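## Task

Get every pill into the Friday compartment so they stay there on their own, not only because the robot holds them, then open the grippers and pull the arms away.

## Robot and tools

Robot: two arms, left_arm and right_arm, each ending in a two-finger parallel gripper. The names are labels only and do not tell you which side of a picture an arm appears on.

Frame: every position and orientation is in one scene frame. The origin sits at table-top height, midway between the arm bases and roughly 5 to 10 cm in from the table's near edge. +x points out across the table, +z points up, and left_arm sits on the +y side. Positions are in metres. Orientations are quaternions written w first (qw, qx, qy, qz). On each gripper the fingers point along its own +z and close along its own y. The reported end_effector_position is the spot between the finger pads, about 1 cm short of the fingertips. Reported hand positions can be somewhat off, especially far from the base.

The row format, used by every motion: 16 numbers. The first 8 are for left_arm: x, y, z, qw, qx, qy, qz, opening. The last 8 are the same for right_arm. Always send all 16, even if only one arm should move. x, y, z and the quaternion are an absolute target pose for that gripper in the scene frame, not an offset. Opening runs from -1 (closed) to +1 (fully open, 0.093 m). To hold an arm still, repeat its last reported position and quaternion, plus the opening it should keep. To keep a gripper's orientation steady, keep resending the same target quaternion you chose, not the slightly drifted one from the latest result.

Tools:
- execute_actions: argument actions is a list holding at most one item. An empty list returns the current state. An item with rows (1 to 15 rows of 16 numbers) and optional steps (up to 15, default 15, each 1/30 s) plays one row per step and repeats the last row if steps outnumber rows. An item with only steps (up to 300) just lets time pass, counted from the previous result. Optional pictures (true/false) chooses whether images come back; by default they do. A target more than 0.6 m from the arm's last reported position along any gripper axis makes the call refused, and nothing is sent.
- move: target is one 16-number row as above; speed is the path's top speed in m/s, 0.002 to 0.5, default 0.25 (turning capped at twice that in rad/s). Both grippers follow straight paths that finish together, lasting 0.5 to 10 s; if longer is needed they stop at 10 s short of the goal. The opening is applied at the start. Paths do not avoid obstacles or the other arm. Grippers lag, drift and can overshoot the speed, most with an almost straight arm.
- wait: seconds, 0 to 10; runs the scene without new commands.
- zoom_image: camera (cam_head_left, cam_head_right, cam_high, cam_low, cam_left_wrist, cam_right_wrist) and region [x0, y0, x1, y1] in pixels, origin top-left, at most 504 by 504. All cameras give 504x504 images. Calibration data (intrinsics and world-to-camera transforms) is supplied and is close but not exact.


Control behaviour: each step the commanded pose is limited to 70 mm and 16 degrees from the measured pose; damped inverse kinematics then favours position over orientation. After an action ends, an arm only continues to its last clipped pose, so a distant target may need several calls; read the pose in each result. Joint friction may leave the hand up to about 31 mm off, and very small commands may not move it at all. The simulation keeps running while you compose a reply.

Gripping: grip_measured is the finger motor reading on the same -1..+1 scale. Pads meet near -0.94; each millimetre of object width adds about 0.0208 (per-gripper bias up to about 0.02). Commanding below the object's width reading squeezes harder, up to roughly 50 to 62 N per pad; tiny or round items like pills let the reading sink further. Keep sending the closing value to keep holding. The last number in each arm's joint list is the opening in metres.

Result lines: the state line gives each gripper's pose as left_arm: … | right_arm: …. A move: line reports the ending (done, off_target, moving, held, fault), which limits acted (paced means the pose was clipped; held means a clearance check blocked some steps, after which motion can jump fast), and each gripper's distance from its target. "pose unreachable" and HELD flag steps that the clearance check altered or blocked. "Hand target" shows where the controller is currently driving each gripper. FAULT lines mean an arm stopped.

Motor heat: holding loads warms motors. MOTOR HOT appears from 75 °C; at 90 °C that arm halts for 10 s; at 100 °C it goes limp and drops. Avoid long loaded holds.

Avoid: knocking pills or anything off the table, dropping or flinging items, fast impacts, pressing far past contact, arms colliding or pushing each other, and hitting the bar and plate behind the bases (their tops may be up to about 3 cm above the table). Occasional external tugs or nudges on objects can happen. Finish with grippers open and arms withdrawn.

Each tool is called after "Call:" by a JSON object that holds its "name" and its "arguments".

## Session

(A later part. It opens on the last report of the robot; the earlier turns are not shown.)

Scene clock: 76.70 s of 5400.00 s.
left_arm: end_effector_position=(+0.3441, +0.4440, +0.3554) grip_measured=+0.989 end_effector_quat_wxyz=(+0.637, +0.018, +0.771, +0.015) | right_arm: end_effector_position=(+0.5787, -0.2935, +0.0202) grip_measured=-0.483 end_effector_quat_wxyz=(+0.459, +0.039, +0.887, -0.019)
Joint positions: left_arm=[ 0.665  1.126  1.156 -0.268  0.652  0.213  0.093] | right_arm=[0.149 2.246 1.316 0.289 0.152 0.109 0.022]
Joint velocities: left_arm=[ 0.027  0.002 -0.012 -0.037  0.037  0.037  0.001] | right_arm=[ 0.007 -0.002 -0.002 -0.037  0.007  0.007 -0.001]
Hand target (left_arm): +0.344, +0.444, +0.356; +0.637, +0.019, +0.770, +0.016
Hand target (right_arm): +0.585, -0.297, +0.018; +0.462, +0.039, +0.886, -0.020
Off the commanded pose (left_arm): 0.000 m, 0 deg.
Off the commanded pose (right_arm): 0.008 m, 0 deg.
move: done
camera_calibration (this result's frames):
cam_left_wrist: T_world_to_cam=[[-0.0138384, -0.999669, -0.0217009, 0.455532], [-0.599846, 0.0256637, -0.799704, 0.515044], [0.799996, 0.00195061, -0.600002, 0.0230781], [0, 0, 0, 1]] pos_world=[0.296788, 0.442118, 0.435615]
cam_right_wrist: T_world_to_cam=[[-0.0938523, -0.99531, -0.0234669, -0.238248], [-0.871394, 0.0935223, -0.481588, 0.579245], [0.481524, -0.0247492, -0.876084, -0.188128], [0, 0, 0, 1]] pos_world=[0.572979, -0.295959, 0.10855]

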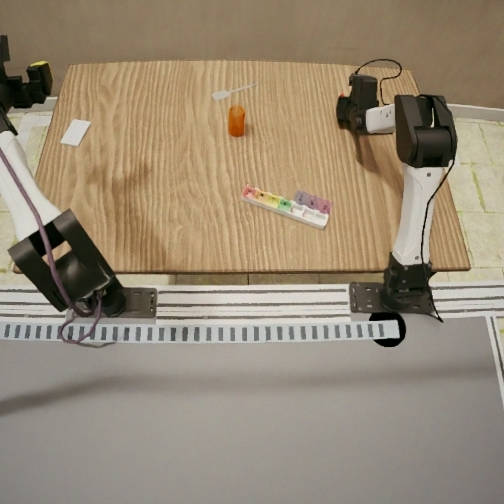

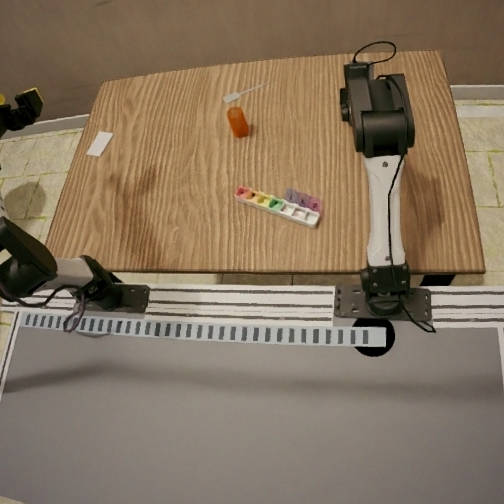

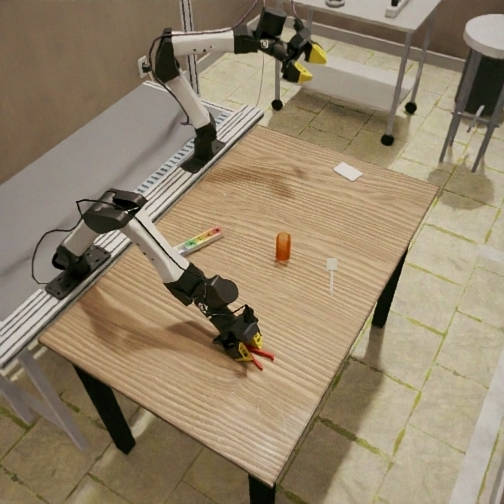

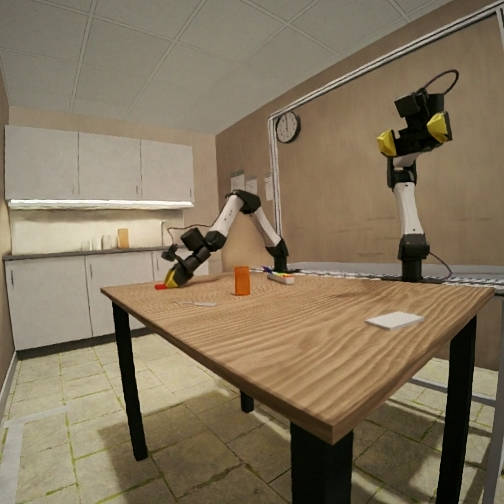

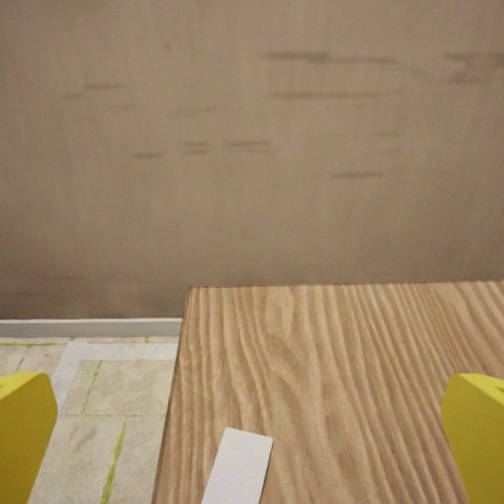

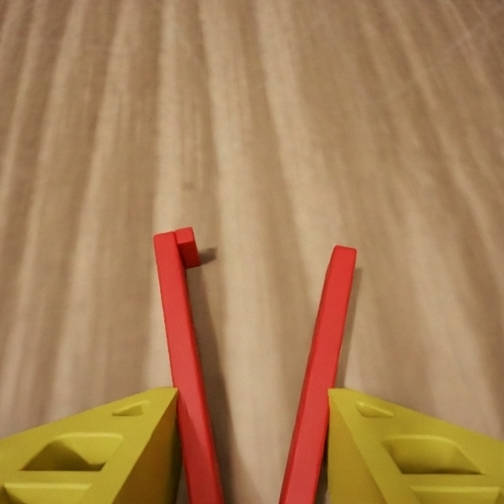

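Call:
{"name": "move", "arguments": {"target": [0.3442,0.4441,0.3558,0.637,0.019,0.77,0.016,1,0.575,-0.297,0.04,0.462,0.039,0.886,-0.02,0.2], "speed": 0.03}}

Call:
{"name": "move", "arguments": {"target": [0.3442,0.4441,0.3558,0.637,0.019,0.77,0.016,1,0.205,-0.125,0.1,0,-0.588,0.809,0,-0.2]}}

Scene clock: 79.67 s of 5400.00 s.
left_arm: end_effector_position=(+0.3441, +0.4440, +0.3554) grip_measured=+0.989 end_effector_quat_wxyz=(+0.637, +0.018, +0.771, +0.015) | right_arm: end_effector_position=(+0.5768, -0.2939, +0.0338) grip_measured=+0.199 end_effector_quat_wxyz=(+0.460, +0.039, +0.887, -0.020)
Joint positions: left_arm=[ 0.665  1.126  1.156 -0.268  0.652  0.213  0.093] | right_arm=[0.149 2.209 1.316 0.254 0.154 0.108 0.055]
Joint velocities: left_arm=[ 0.002  0.007 -0.017  0.007 -0.007 -0.037  0.   ] | right_arm=[-0.017  0.002 -0.002 -0.066  0.007  0.022 -0.001]
Hand target (left_arm): +0.344, +0.444, +0.356; +0.637, +0.019, +0.770, +0.016
Hand target (right_arm): +0.575, -0.297, +0.040; +0.462, +0.039, +0.886, -0.020
Off the commanded pose (left_arm): 0.000 m, 0 deg.
Off the commanded pose (right_arm): 0.007 m, 0 deg.
move: done
camera_calibration (this result's frames):
cam_left_wrist: T_world_to_cam=[[-0.0138384, -0.999669, -0.0217009, 0.455532], [-0.599846, 0.0256637, -0.799704, 0.515044], [0.799996, 0.00195061, -0.600002, 0.0230781], [0, 0, 0, 1]] pos_world=[0.296788, 0.442118, 0.435615]
cam_right_wrist: T_world_to_cam=[[-0.0948257, -0.995236, -0.0226522, -0.238018], [-0.870353, 0.093929, -0.483387, 0.583788], [0.483212, -0.0261222, -0.875113, -0.176698], [0, 0, 0, 1]] pos_world=[0.570914, -0.296335, 0.122173]

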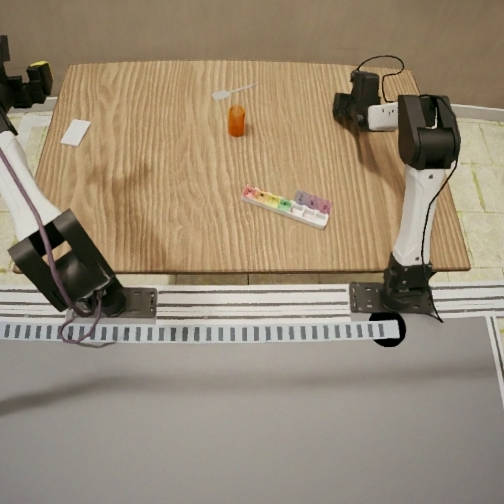

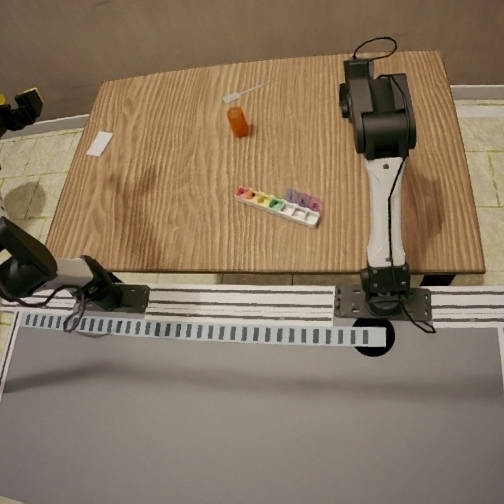

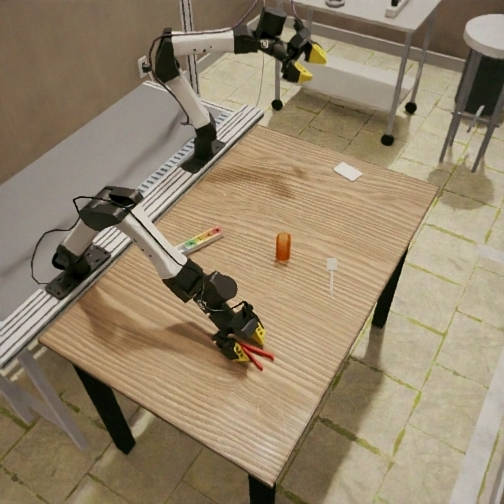

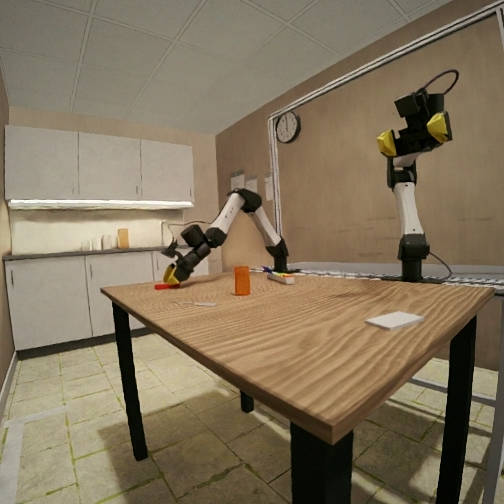

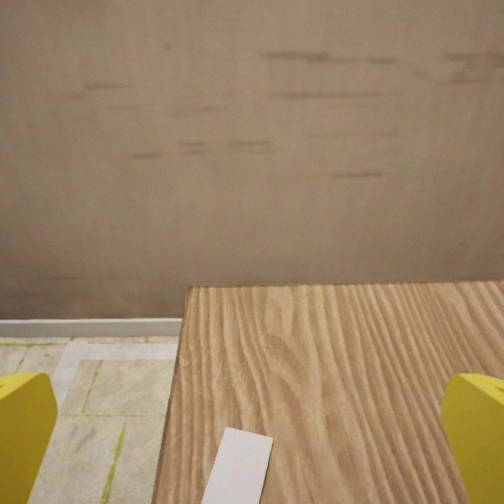

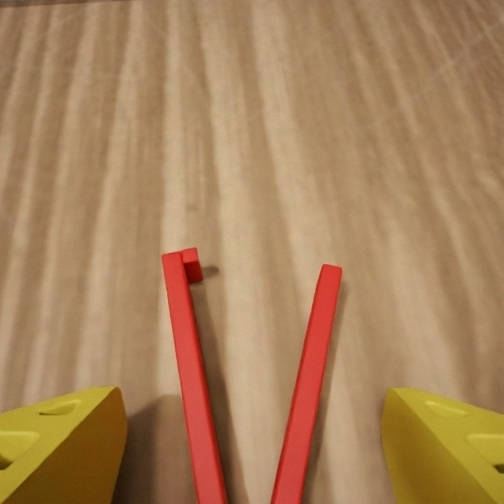

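Scene clock: 83.47 s of 5400.00 s.
left_arm: end_effector_position=(+0.3441, +0.4440, +0.3554) grip_measured=+0.989 end_effector_quat_wxyz=(+0.637, +0.018, +0.771, +0.015) | right_arm: end_effector_position=(+0.1984, -0.1398, +0.0947) grip_measured=-0.199 end_effector_quat_wxyz=(-0.010, -0.581, +0.814, -0.009)
Joint positions: left_arm=[ 0.665  1.126  1.156 -0.268  0.652  0.213  0.093] | right_arm=[ 0.819  1.601  1.205 -1.212  0.006 -0.47   0.036]
Joint velocities: left_arm=[-0.007 -0.017 -0.012 -0.007 -0.037  0.022  0.   ] | right_arm=[-0.002  0.002  0.002 -0.022 -0.081 -0.022 -0.001]
Hand target (left_arm): +0.344, +0.444, +0.356; +0.637, +0.019, +0.770, +0.016
Hand target (right_arm): +0.201, -0.134, +0.100; -0.004, -0.585, +0.811, -0.006
Off the commanded pose (left_arm): 0.000 m, 0 deg.
Off the commanded pose (right_arm): 0.017 m, 2 deg.
move: off_target (right_arm)
camera_calibration (this result's frames):
cam_left_wrist: T_world_to_cam=[[-0.0138384, -0.999669, -0.0217009, 0.455532], [-0.599846, 0.0256637, -0.799704, 0.515044], [0.799996, 0.00195061, -0.600002, 0.0230781], [0, 0, 0, 1]] pos_world=[0.296788, 0.442118, 0.435615]
cam_right_wrist: T_world_to_cam=[[0.938572, -0.345075, -0.00232791, -0.235175], [-0.304999, -0.832689, 0.462175, -0.0618466], [-0.161423, -0.433074, -0.886786, 0.135506], [0, 0, 0, 1]] pos_world=[0.22374, -0.073968, 0.148201]

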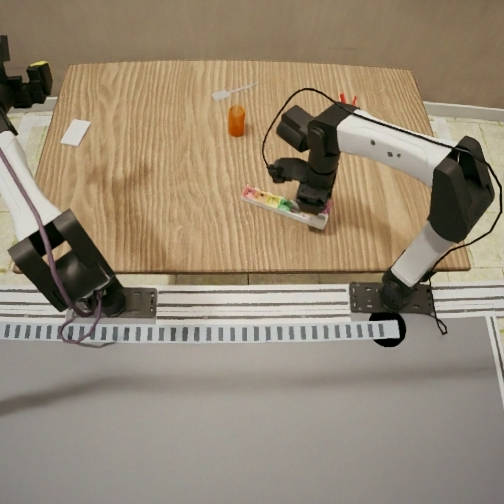

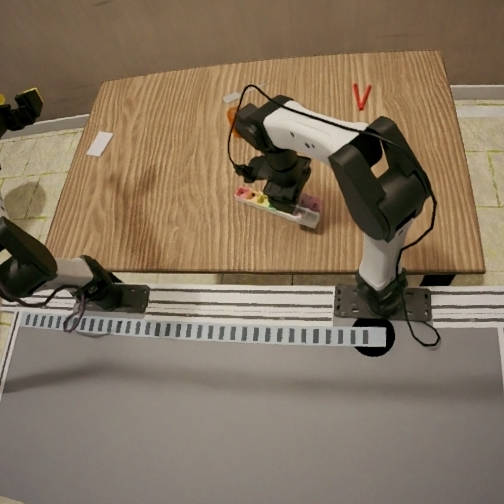

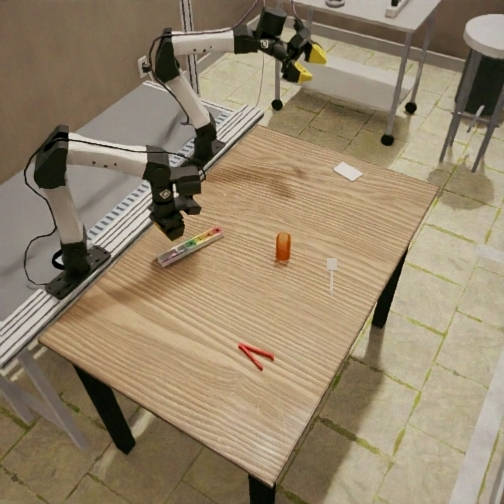

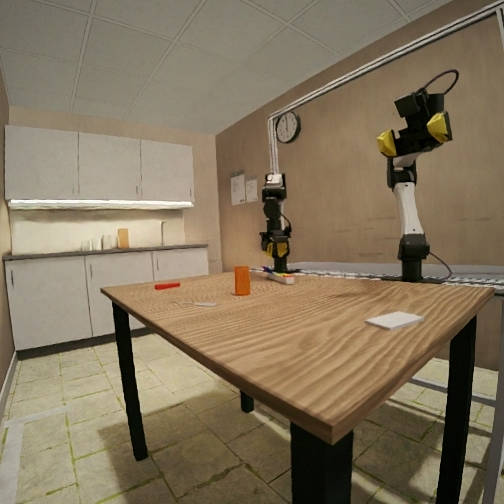

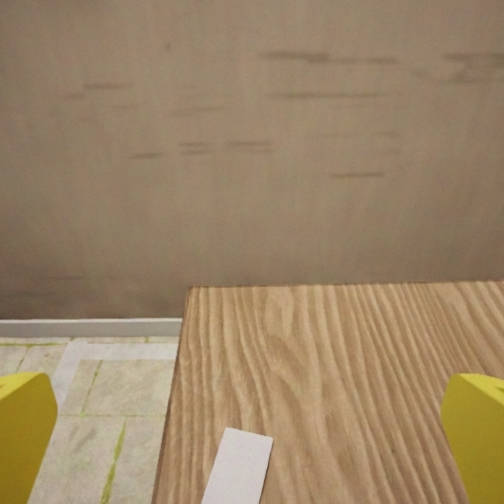

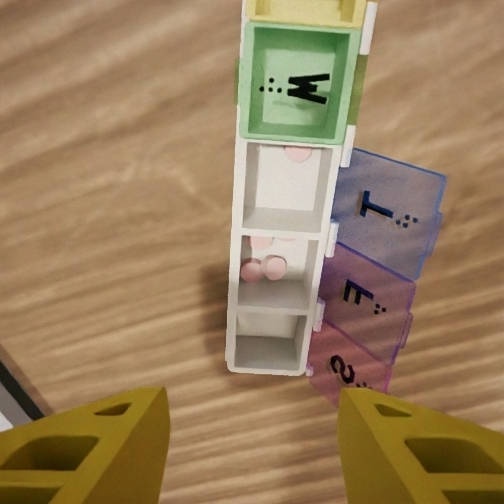

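Call:
{"name": "move", "arguments": {"target": [0.3442,0.4441,0.3558,0.637,0.019,0.77,0.016,1,0.192,-0.139,0.045,0,-0.566,0.824,0,-0.7], "speed": 0.06}}

Call:
{"name": "zoom_image", "arguments": {"camera": "cam_head_right", "region": [230,160,350,250]}}

Scene clock: 85.37 s of 5400.00 s.
left_arm: end_effector_position=(+0.3441, +0.4440, +0.3554) grip_measured=+0.989 end_effector_quat_wxyz=(+0.637, +0.018, +0.771, +0.015) | right_arm: end_effector_position=(+0.1972, -0.1378, +0.0530) grip_measured=-0.699 end_effector_quat_wxyz=(+0.010, -0.566, +0.824, -0.001)
Joint positions: left_arm=[ 0.665  1.126  1.156 -0.268  0.652  0.213  0.093] | right_arm=[ 0.822  1.601  1.035 -1.001 -0.003 -0.43   0.012]
Joint velocities: left_arm=[-0.007 -0.017 -0.012 -0.051 -0.022  0.037 -0.001] | right_arm=[-0.007  0.002 -0.007  0.051 -0.051 -0.007  0.   ]
Hand target (left_arm): +0.344, +0.444, +0.356; +0.637, +0.019, +0.770, +0.016
Hand target (right_arm): +0.192, -0.139, +0.045; -0.000, -0.566, +0.824, +0.000
Off the commanded pose (left_arm): 0.000 m, 0 deg.
Off the commanded pose (right_arm): 0.010 m, 1 deg.
move: done
camera_calibration (this result's frames):
cam_left_wrist: T_world_to_cam=[[-0.0138384, -0.999669, -0.0217009, 0.455532], [-0.599846, 0.0256637, -0.799704, 0.515044], [0.799996, 0.00195061, -0.600002, 0.0230781], [0, 0, 0, 1]] pos_world=[0.296788, 0.442118, 0.435615]
cam_right_wrist: T_world_to_cam=[[0.925247, -0.379307, 0.00670265, -0.236067], [-0.346136, -0.836838, 0.424136, -0.031723], [-0.155269, -0.394751, -0.905574, 0.104341], [0, 0, 0, 1]] pos_world=[0.223641, -0.0749004, 0.109525]

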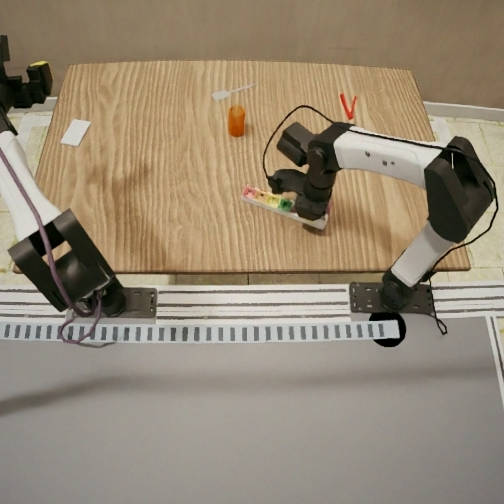

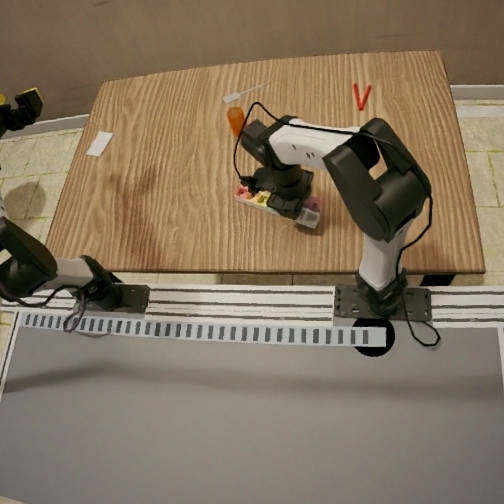

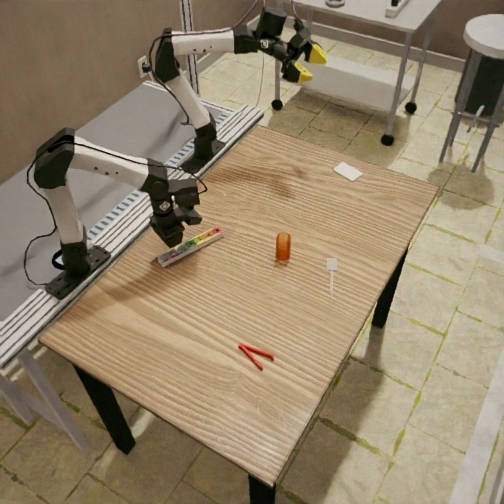

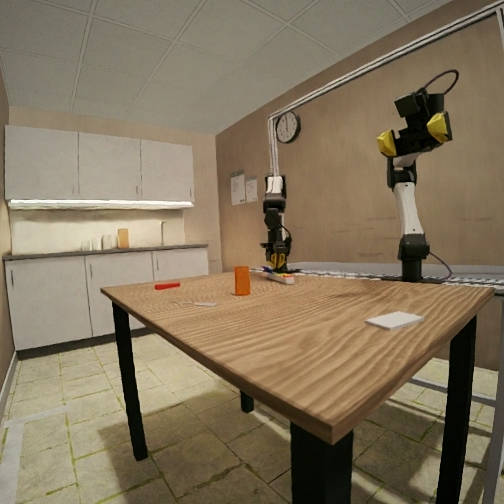

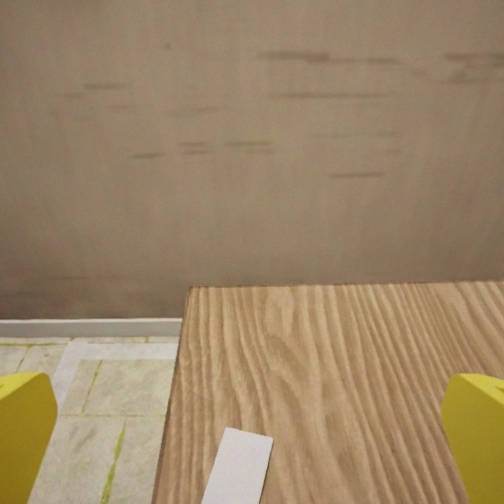

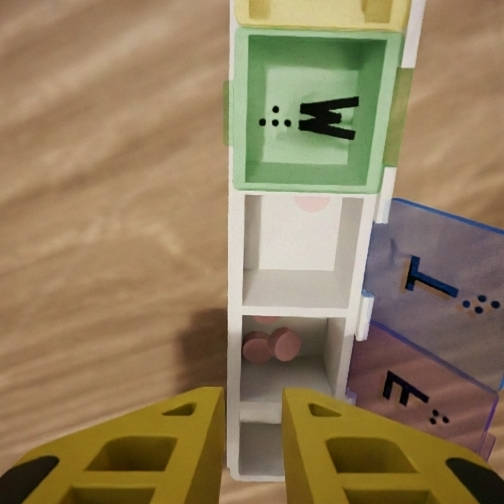

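Region (230, 160, 350, 250) of cam_head_right's 504x504 image, scaled by 4.200, with more detail than that image has; it fills the top 378 rows of this view, and the rest is white.

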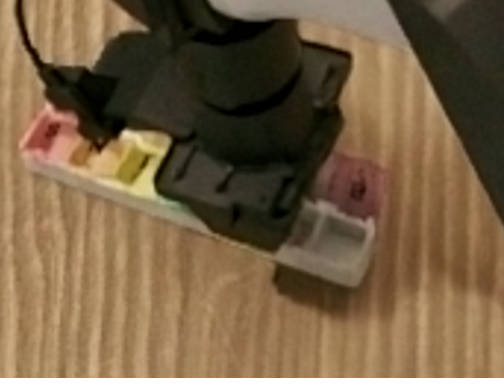

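Call:
{"name": "move", "arguments": {"target": [0.3442,0.4441,0.3558,0.637,0.019,0.77,0.016,1,0.185,-0.143,0.03,0,-0.566,0.824,0,-0.7], "speed": 0.02}}

Scene clock: 87.27 s of 5400.00 s.
left_arm: end_effector_position=(+0.3441, +0.4440, +0.3554) grip_measured=+0.989 end_effector_quat_wxyz=(+0.637, +0.018, +0.771, +0.015) | right_arm: end_effector_position=(+0.1902, -0.1421, +0.0362) grip_measured=-0.699 end_effector_quat_wxyz=(+0.006, -0.566, +0.824, -0.002)
Joint positions: left_arm=[ 0.665  1.126  1.156 -0.268  0.652  0.213  0.093] | right_arm=[ 0.83   1.601  0.965 -0.938 -0.003 -0.421  0.012]
Joint velocities: left_arm=[ 0.022  0.007 -0.007  0.022 -0.022 -0.022 -0.   ] | right_arm=[-0.002 -0.002  0.002  0.051 -0.051  0.007  0.   ]
Hand target (left_arm): +0.344, +0.444, +0.356; +0.637, +0.019, +0.770, +0.016
Hand target (right_arm): +0.185, -0.143, +0.030; -0.000, -0.566, +0.824, -0.000
Off the commanded pose (left_arm): 0.000 m, 0 deg.
Off the commanded pose (right_arm): 0.008 m, 1 deg.
move: done
camera_calibration (this result's frames):
cam_left_wrist: T_world_to_cam=[[-0.0138384, -0.999669, -0.0217009, 0.455532], [-0.599846, 0.0256637, -0.799704, 0.515044], [0.799996, 0.00195061, -0.600002, 0.0230781], [0, 0, 0, 1]] pos_world=[0.296788, 0.442118, 0.435615]
cam_right_wrist: T_world_to_cam=[[0.924958, -0.380053, 0.00353901, -0.231043], [-0.344387, -0.834143, 0.430817, -0.0308063], [-0.160781, -0.399707, -0.902432, 0.0865922], [0, 0, 0, 1]] pos_world=[0.217018, -0.0788941, 0.0922331]

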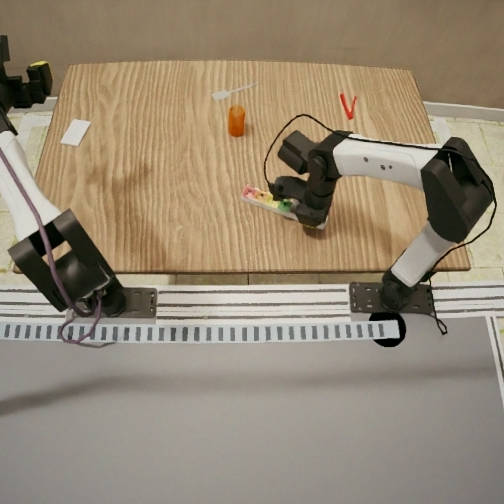

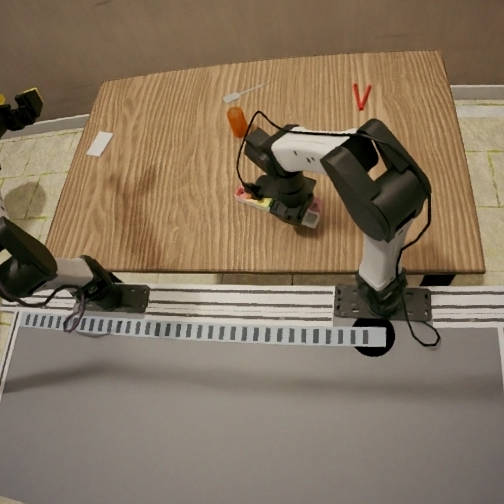

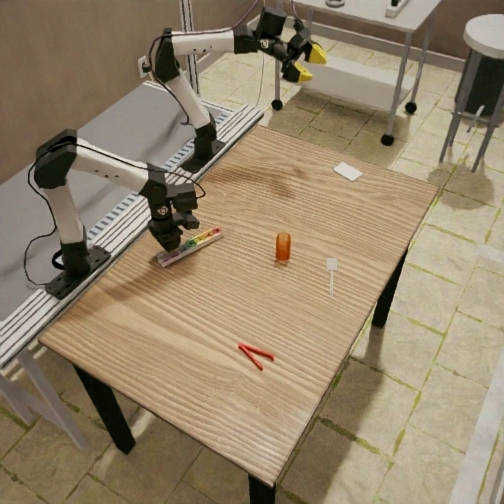

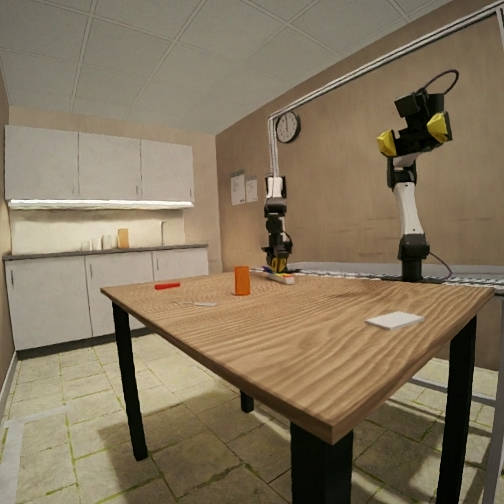

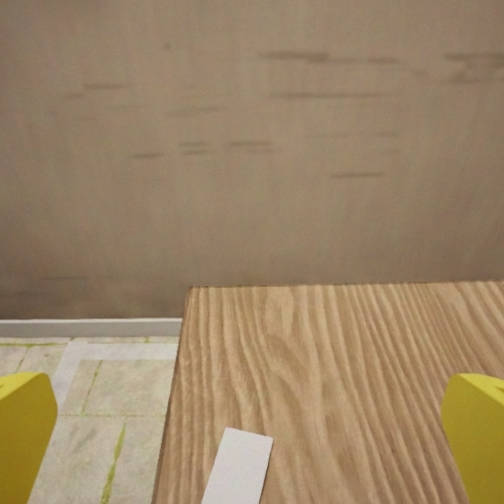

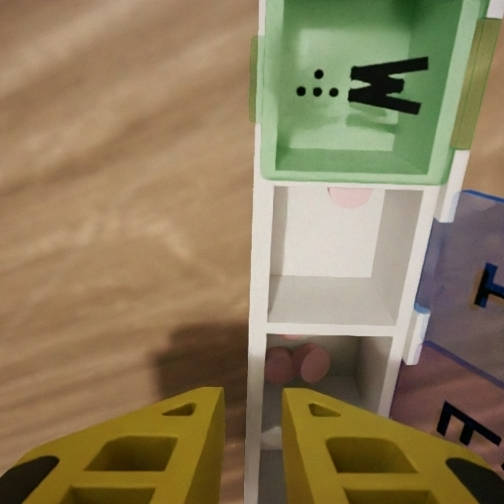

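Call:
{"name": "move", "arguments": {"target": [0.3442,0.4441,0.3558,0.637,0.019,0.77,0.016,1,0.19,-0.138,0.016,0,-0.566,0.824,0,-0.7], "speed": 0.01}}

Scene clock: 89.77 s of 5400.00 s.
left_arm: end_effector_position=(+0.3441, +0.4440, +0.3554) grip_measured=+0.989 end_effector_quat_wxyz=(+0.637, +0.018, +0.771, +0.015) | right_arm: end_effector_position=(+0.1980, -0.1345, +0.0282) grip_measured=-0.699 end_effector_quat_wxyz=(+0.016, -0.565, +0.825, -0.000)
Joint positions: left_arm=[ 0.665  1.126  1.156 -0.268  0.652  0.213  0.093] | right_arm=[ 0.83   1.635  0.965 -0.882 -0.003 -0.42   0.012]
Joint velocities: left_arm=[-0.002 -0.002 -0.002  0.022  0.037 -0.037 -0.   ] | right_arm=[-0.002  0.022 -0.007  0.051 -0.051 -0.022 -0.001]
Hand target (left_arm): +0.344, +0.444, +0.356; +0.637, +0.019, +0.770, +0.016
Hand target (right_arm): +0.190, -0.138, +0.017; -0.000, -0.566, +0.824, -0.000
Off the commanded pose (left_arm): 0.000 m, 0 deg.
Off the commanded pose (right_arm): 0.015 m, 2 deg.
move: off_target (right_arm)
camera_calibration (this result's frames):
cam_left_wrist: T_world_to_cam=[[-0.0138384, -0.999669, -0.0217009, 0.455532], [-0.599846, 0.0256637, -0.799704, 0.515044], [0.799996, 0.00195061, -0.600002, 0.0230781], [0, 0, 0, 1]] pos_world=[0.296788, 0.442118, 0.435615]
cam_right_wrist: T_world_to_cam=[[0.924335, -0.381394, 0.0119469, -0.235614], [-0.351993, -0.840156, 0.4126, -0.0170731], [-0.147326, -0.385586, -0.910834, 0.0830771], [0, 0, 0, 1]] pos_world=[0.224016, -0.0721725, 0.0855286]

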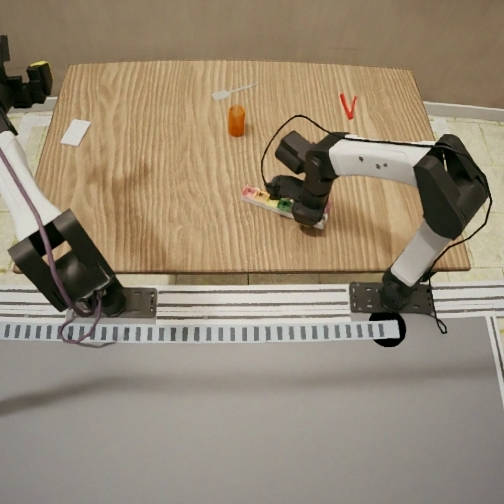

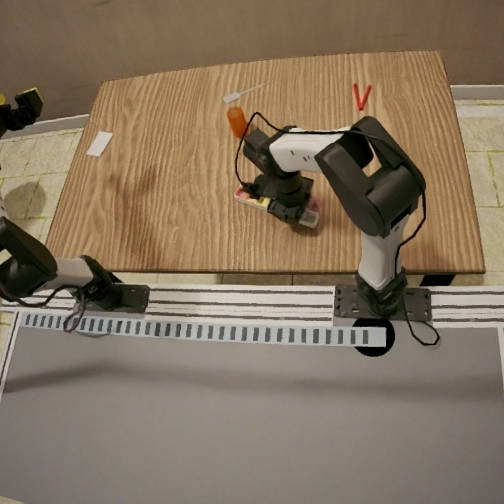

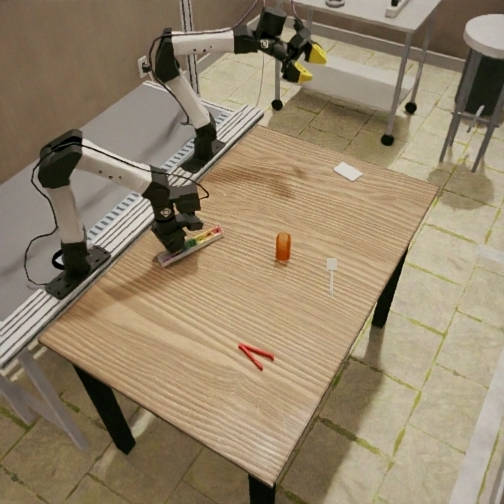

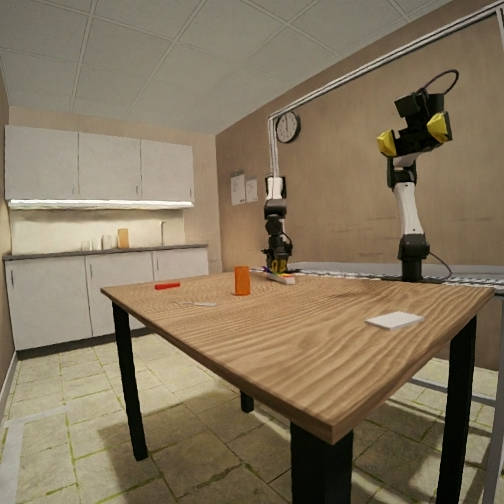

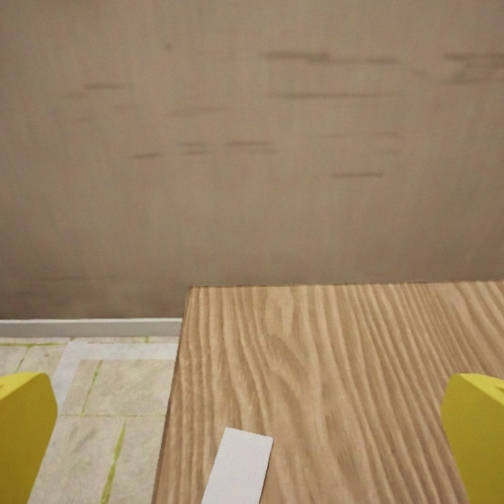

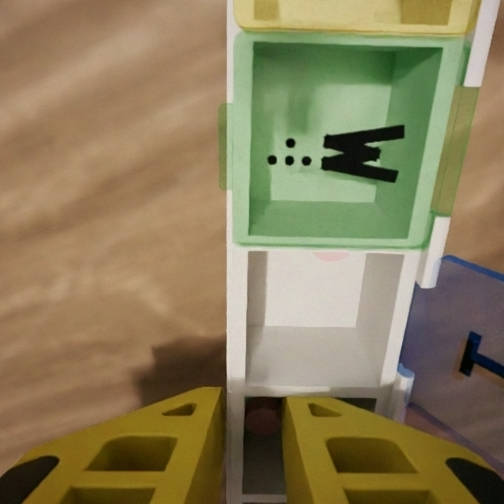

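Call:
{"name": "move", "arguments": {"target": [0.3442,0.4441,0.3558,0.637,0.019,0.77,0.016,1,0.186,-0.142,0.013,0,-0.566,0.824,0,-0.7], "speed": 0.015}}

Scene clock: 91.70 s of 5400.00 s.
left_arm: end_effector_position=(+0.3441, +0.4440, +0.3554) grip_measured=+0.989 end_effector_quat_wxyz=(+0.637, +0.018, +0.771, +0.015) | right_arm: end_effector_position=(+0.1927, -0.1399, +0.0198) grip_measured=-0.699 end_effector_quat_wxyz=(+0.009, -0.565, +0.825, -0.001)
Joint positions: left_arm=[ 0.665  1.126  1.156 -0.268  0.652  0.213  0.093] | right_arm=[ 0.83   1.635  0.929 -0.861 -0.003 -0.42   0.012]
Joint velocities: left_arm=[ 0.017  0.012 -0.012 -0.051  0.051 -0.022  0.   ] | right_arm=[ 0.002  0.002  0.002 -0.066 -0.007 -0.007  0.001]
Hand target (left_arm): +0.344, +0.444, +0.356; +0.637, +0.019, +0.770, +0.016
Hand target (right_arm): +0.186, -0.142, +0.013; -0.000, -0.566, +0.824, -0.000
Off the commanded pose (left_arm): 0.000 m, 0 deg.
Off the commanded pose (right_arm): 0.010 m, 1 deg.
move: done
camera_calibration (this result's frames):
cam_left_wrist: T_world_to_cam=[[-0.0138384, -0.999669, -0.0217009, 0.455532], [-0.599846, 0.0256637, -0.799704, 0.515044], [0.799996, 0.00195061, -0.600002, 0.0230781], [0, 0, 0, 1]] pos_world=[0.296788, 0.442118, 0.435615]
cam_right_wrist: T_world_to_cam=[[0.924378, -0.38143, 0.00603857, -0.232562], [-0.347576, -0.835601, 0.425396, -0.0204576], [-0.157213, -0.395325, -0.904987, 0.0730175], [0, 0, 0, 1]] pos_world=[0.219344, -0.076935, 0.0761869]

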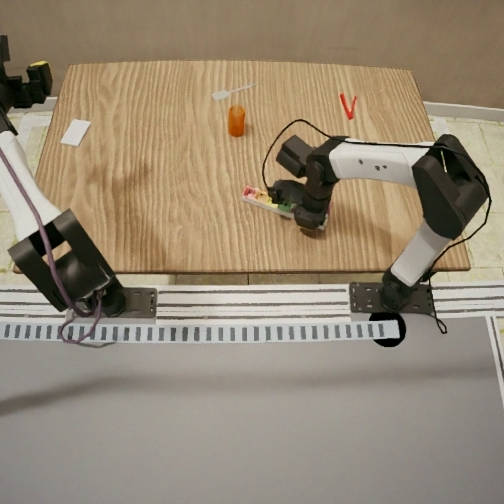

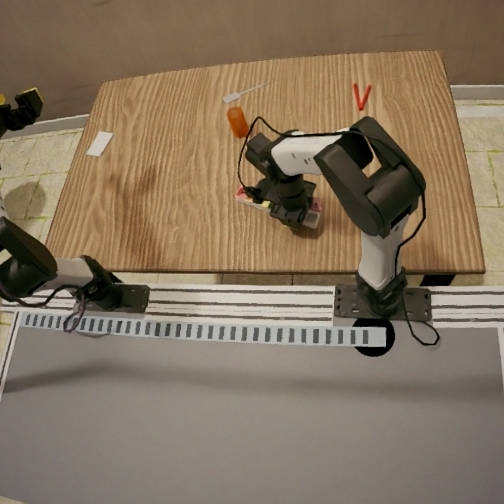

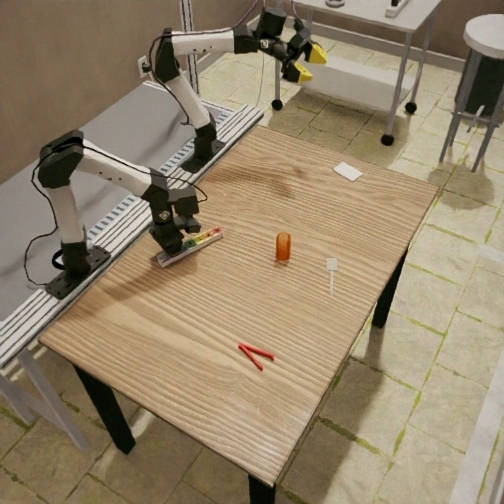

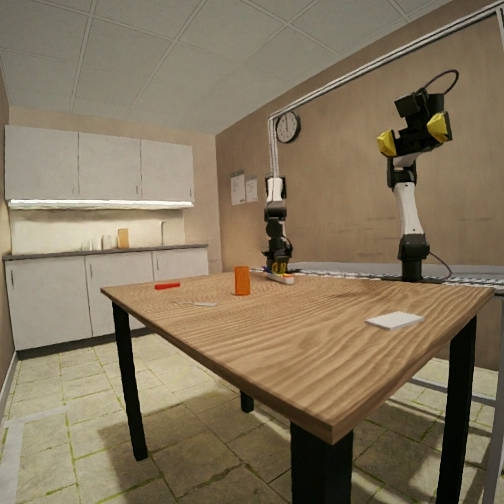

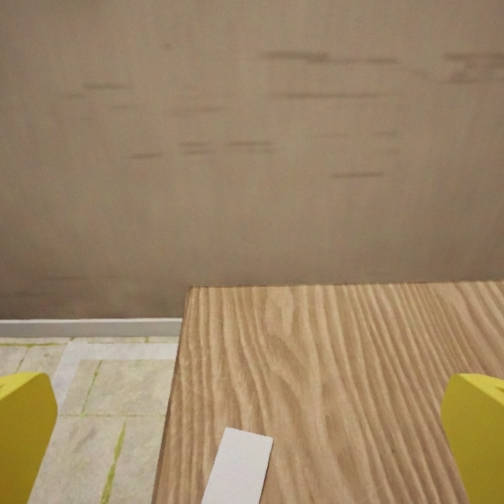

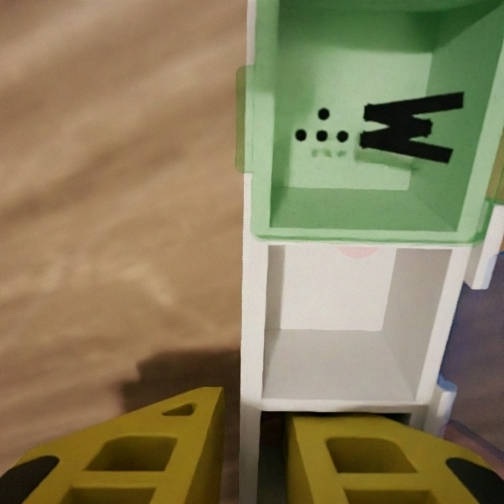

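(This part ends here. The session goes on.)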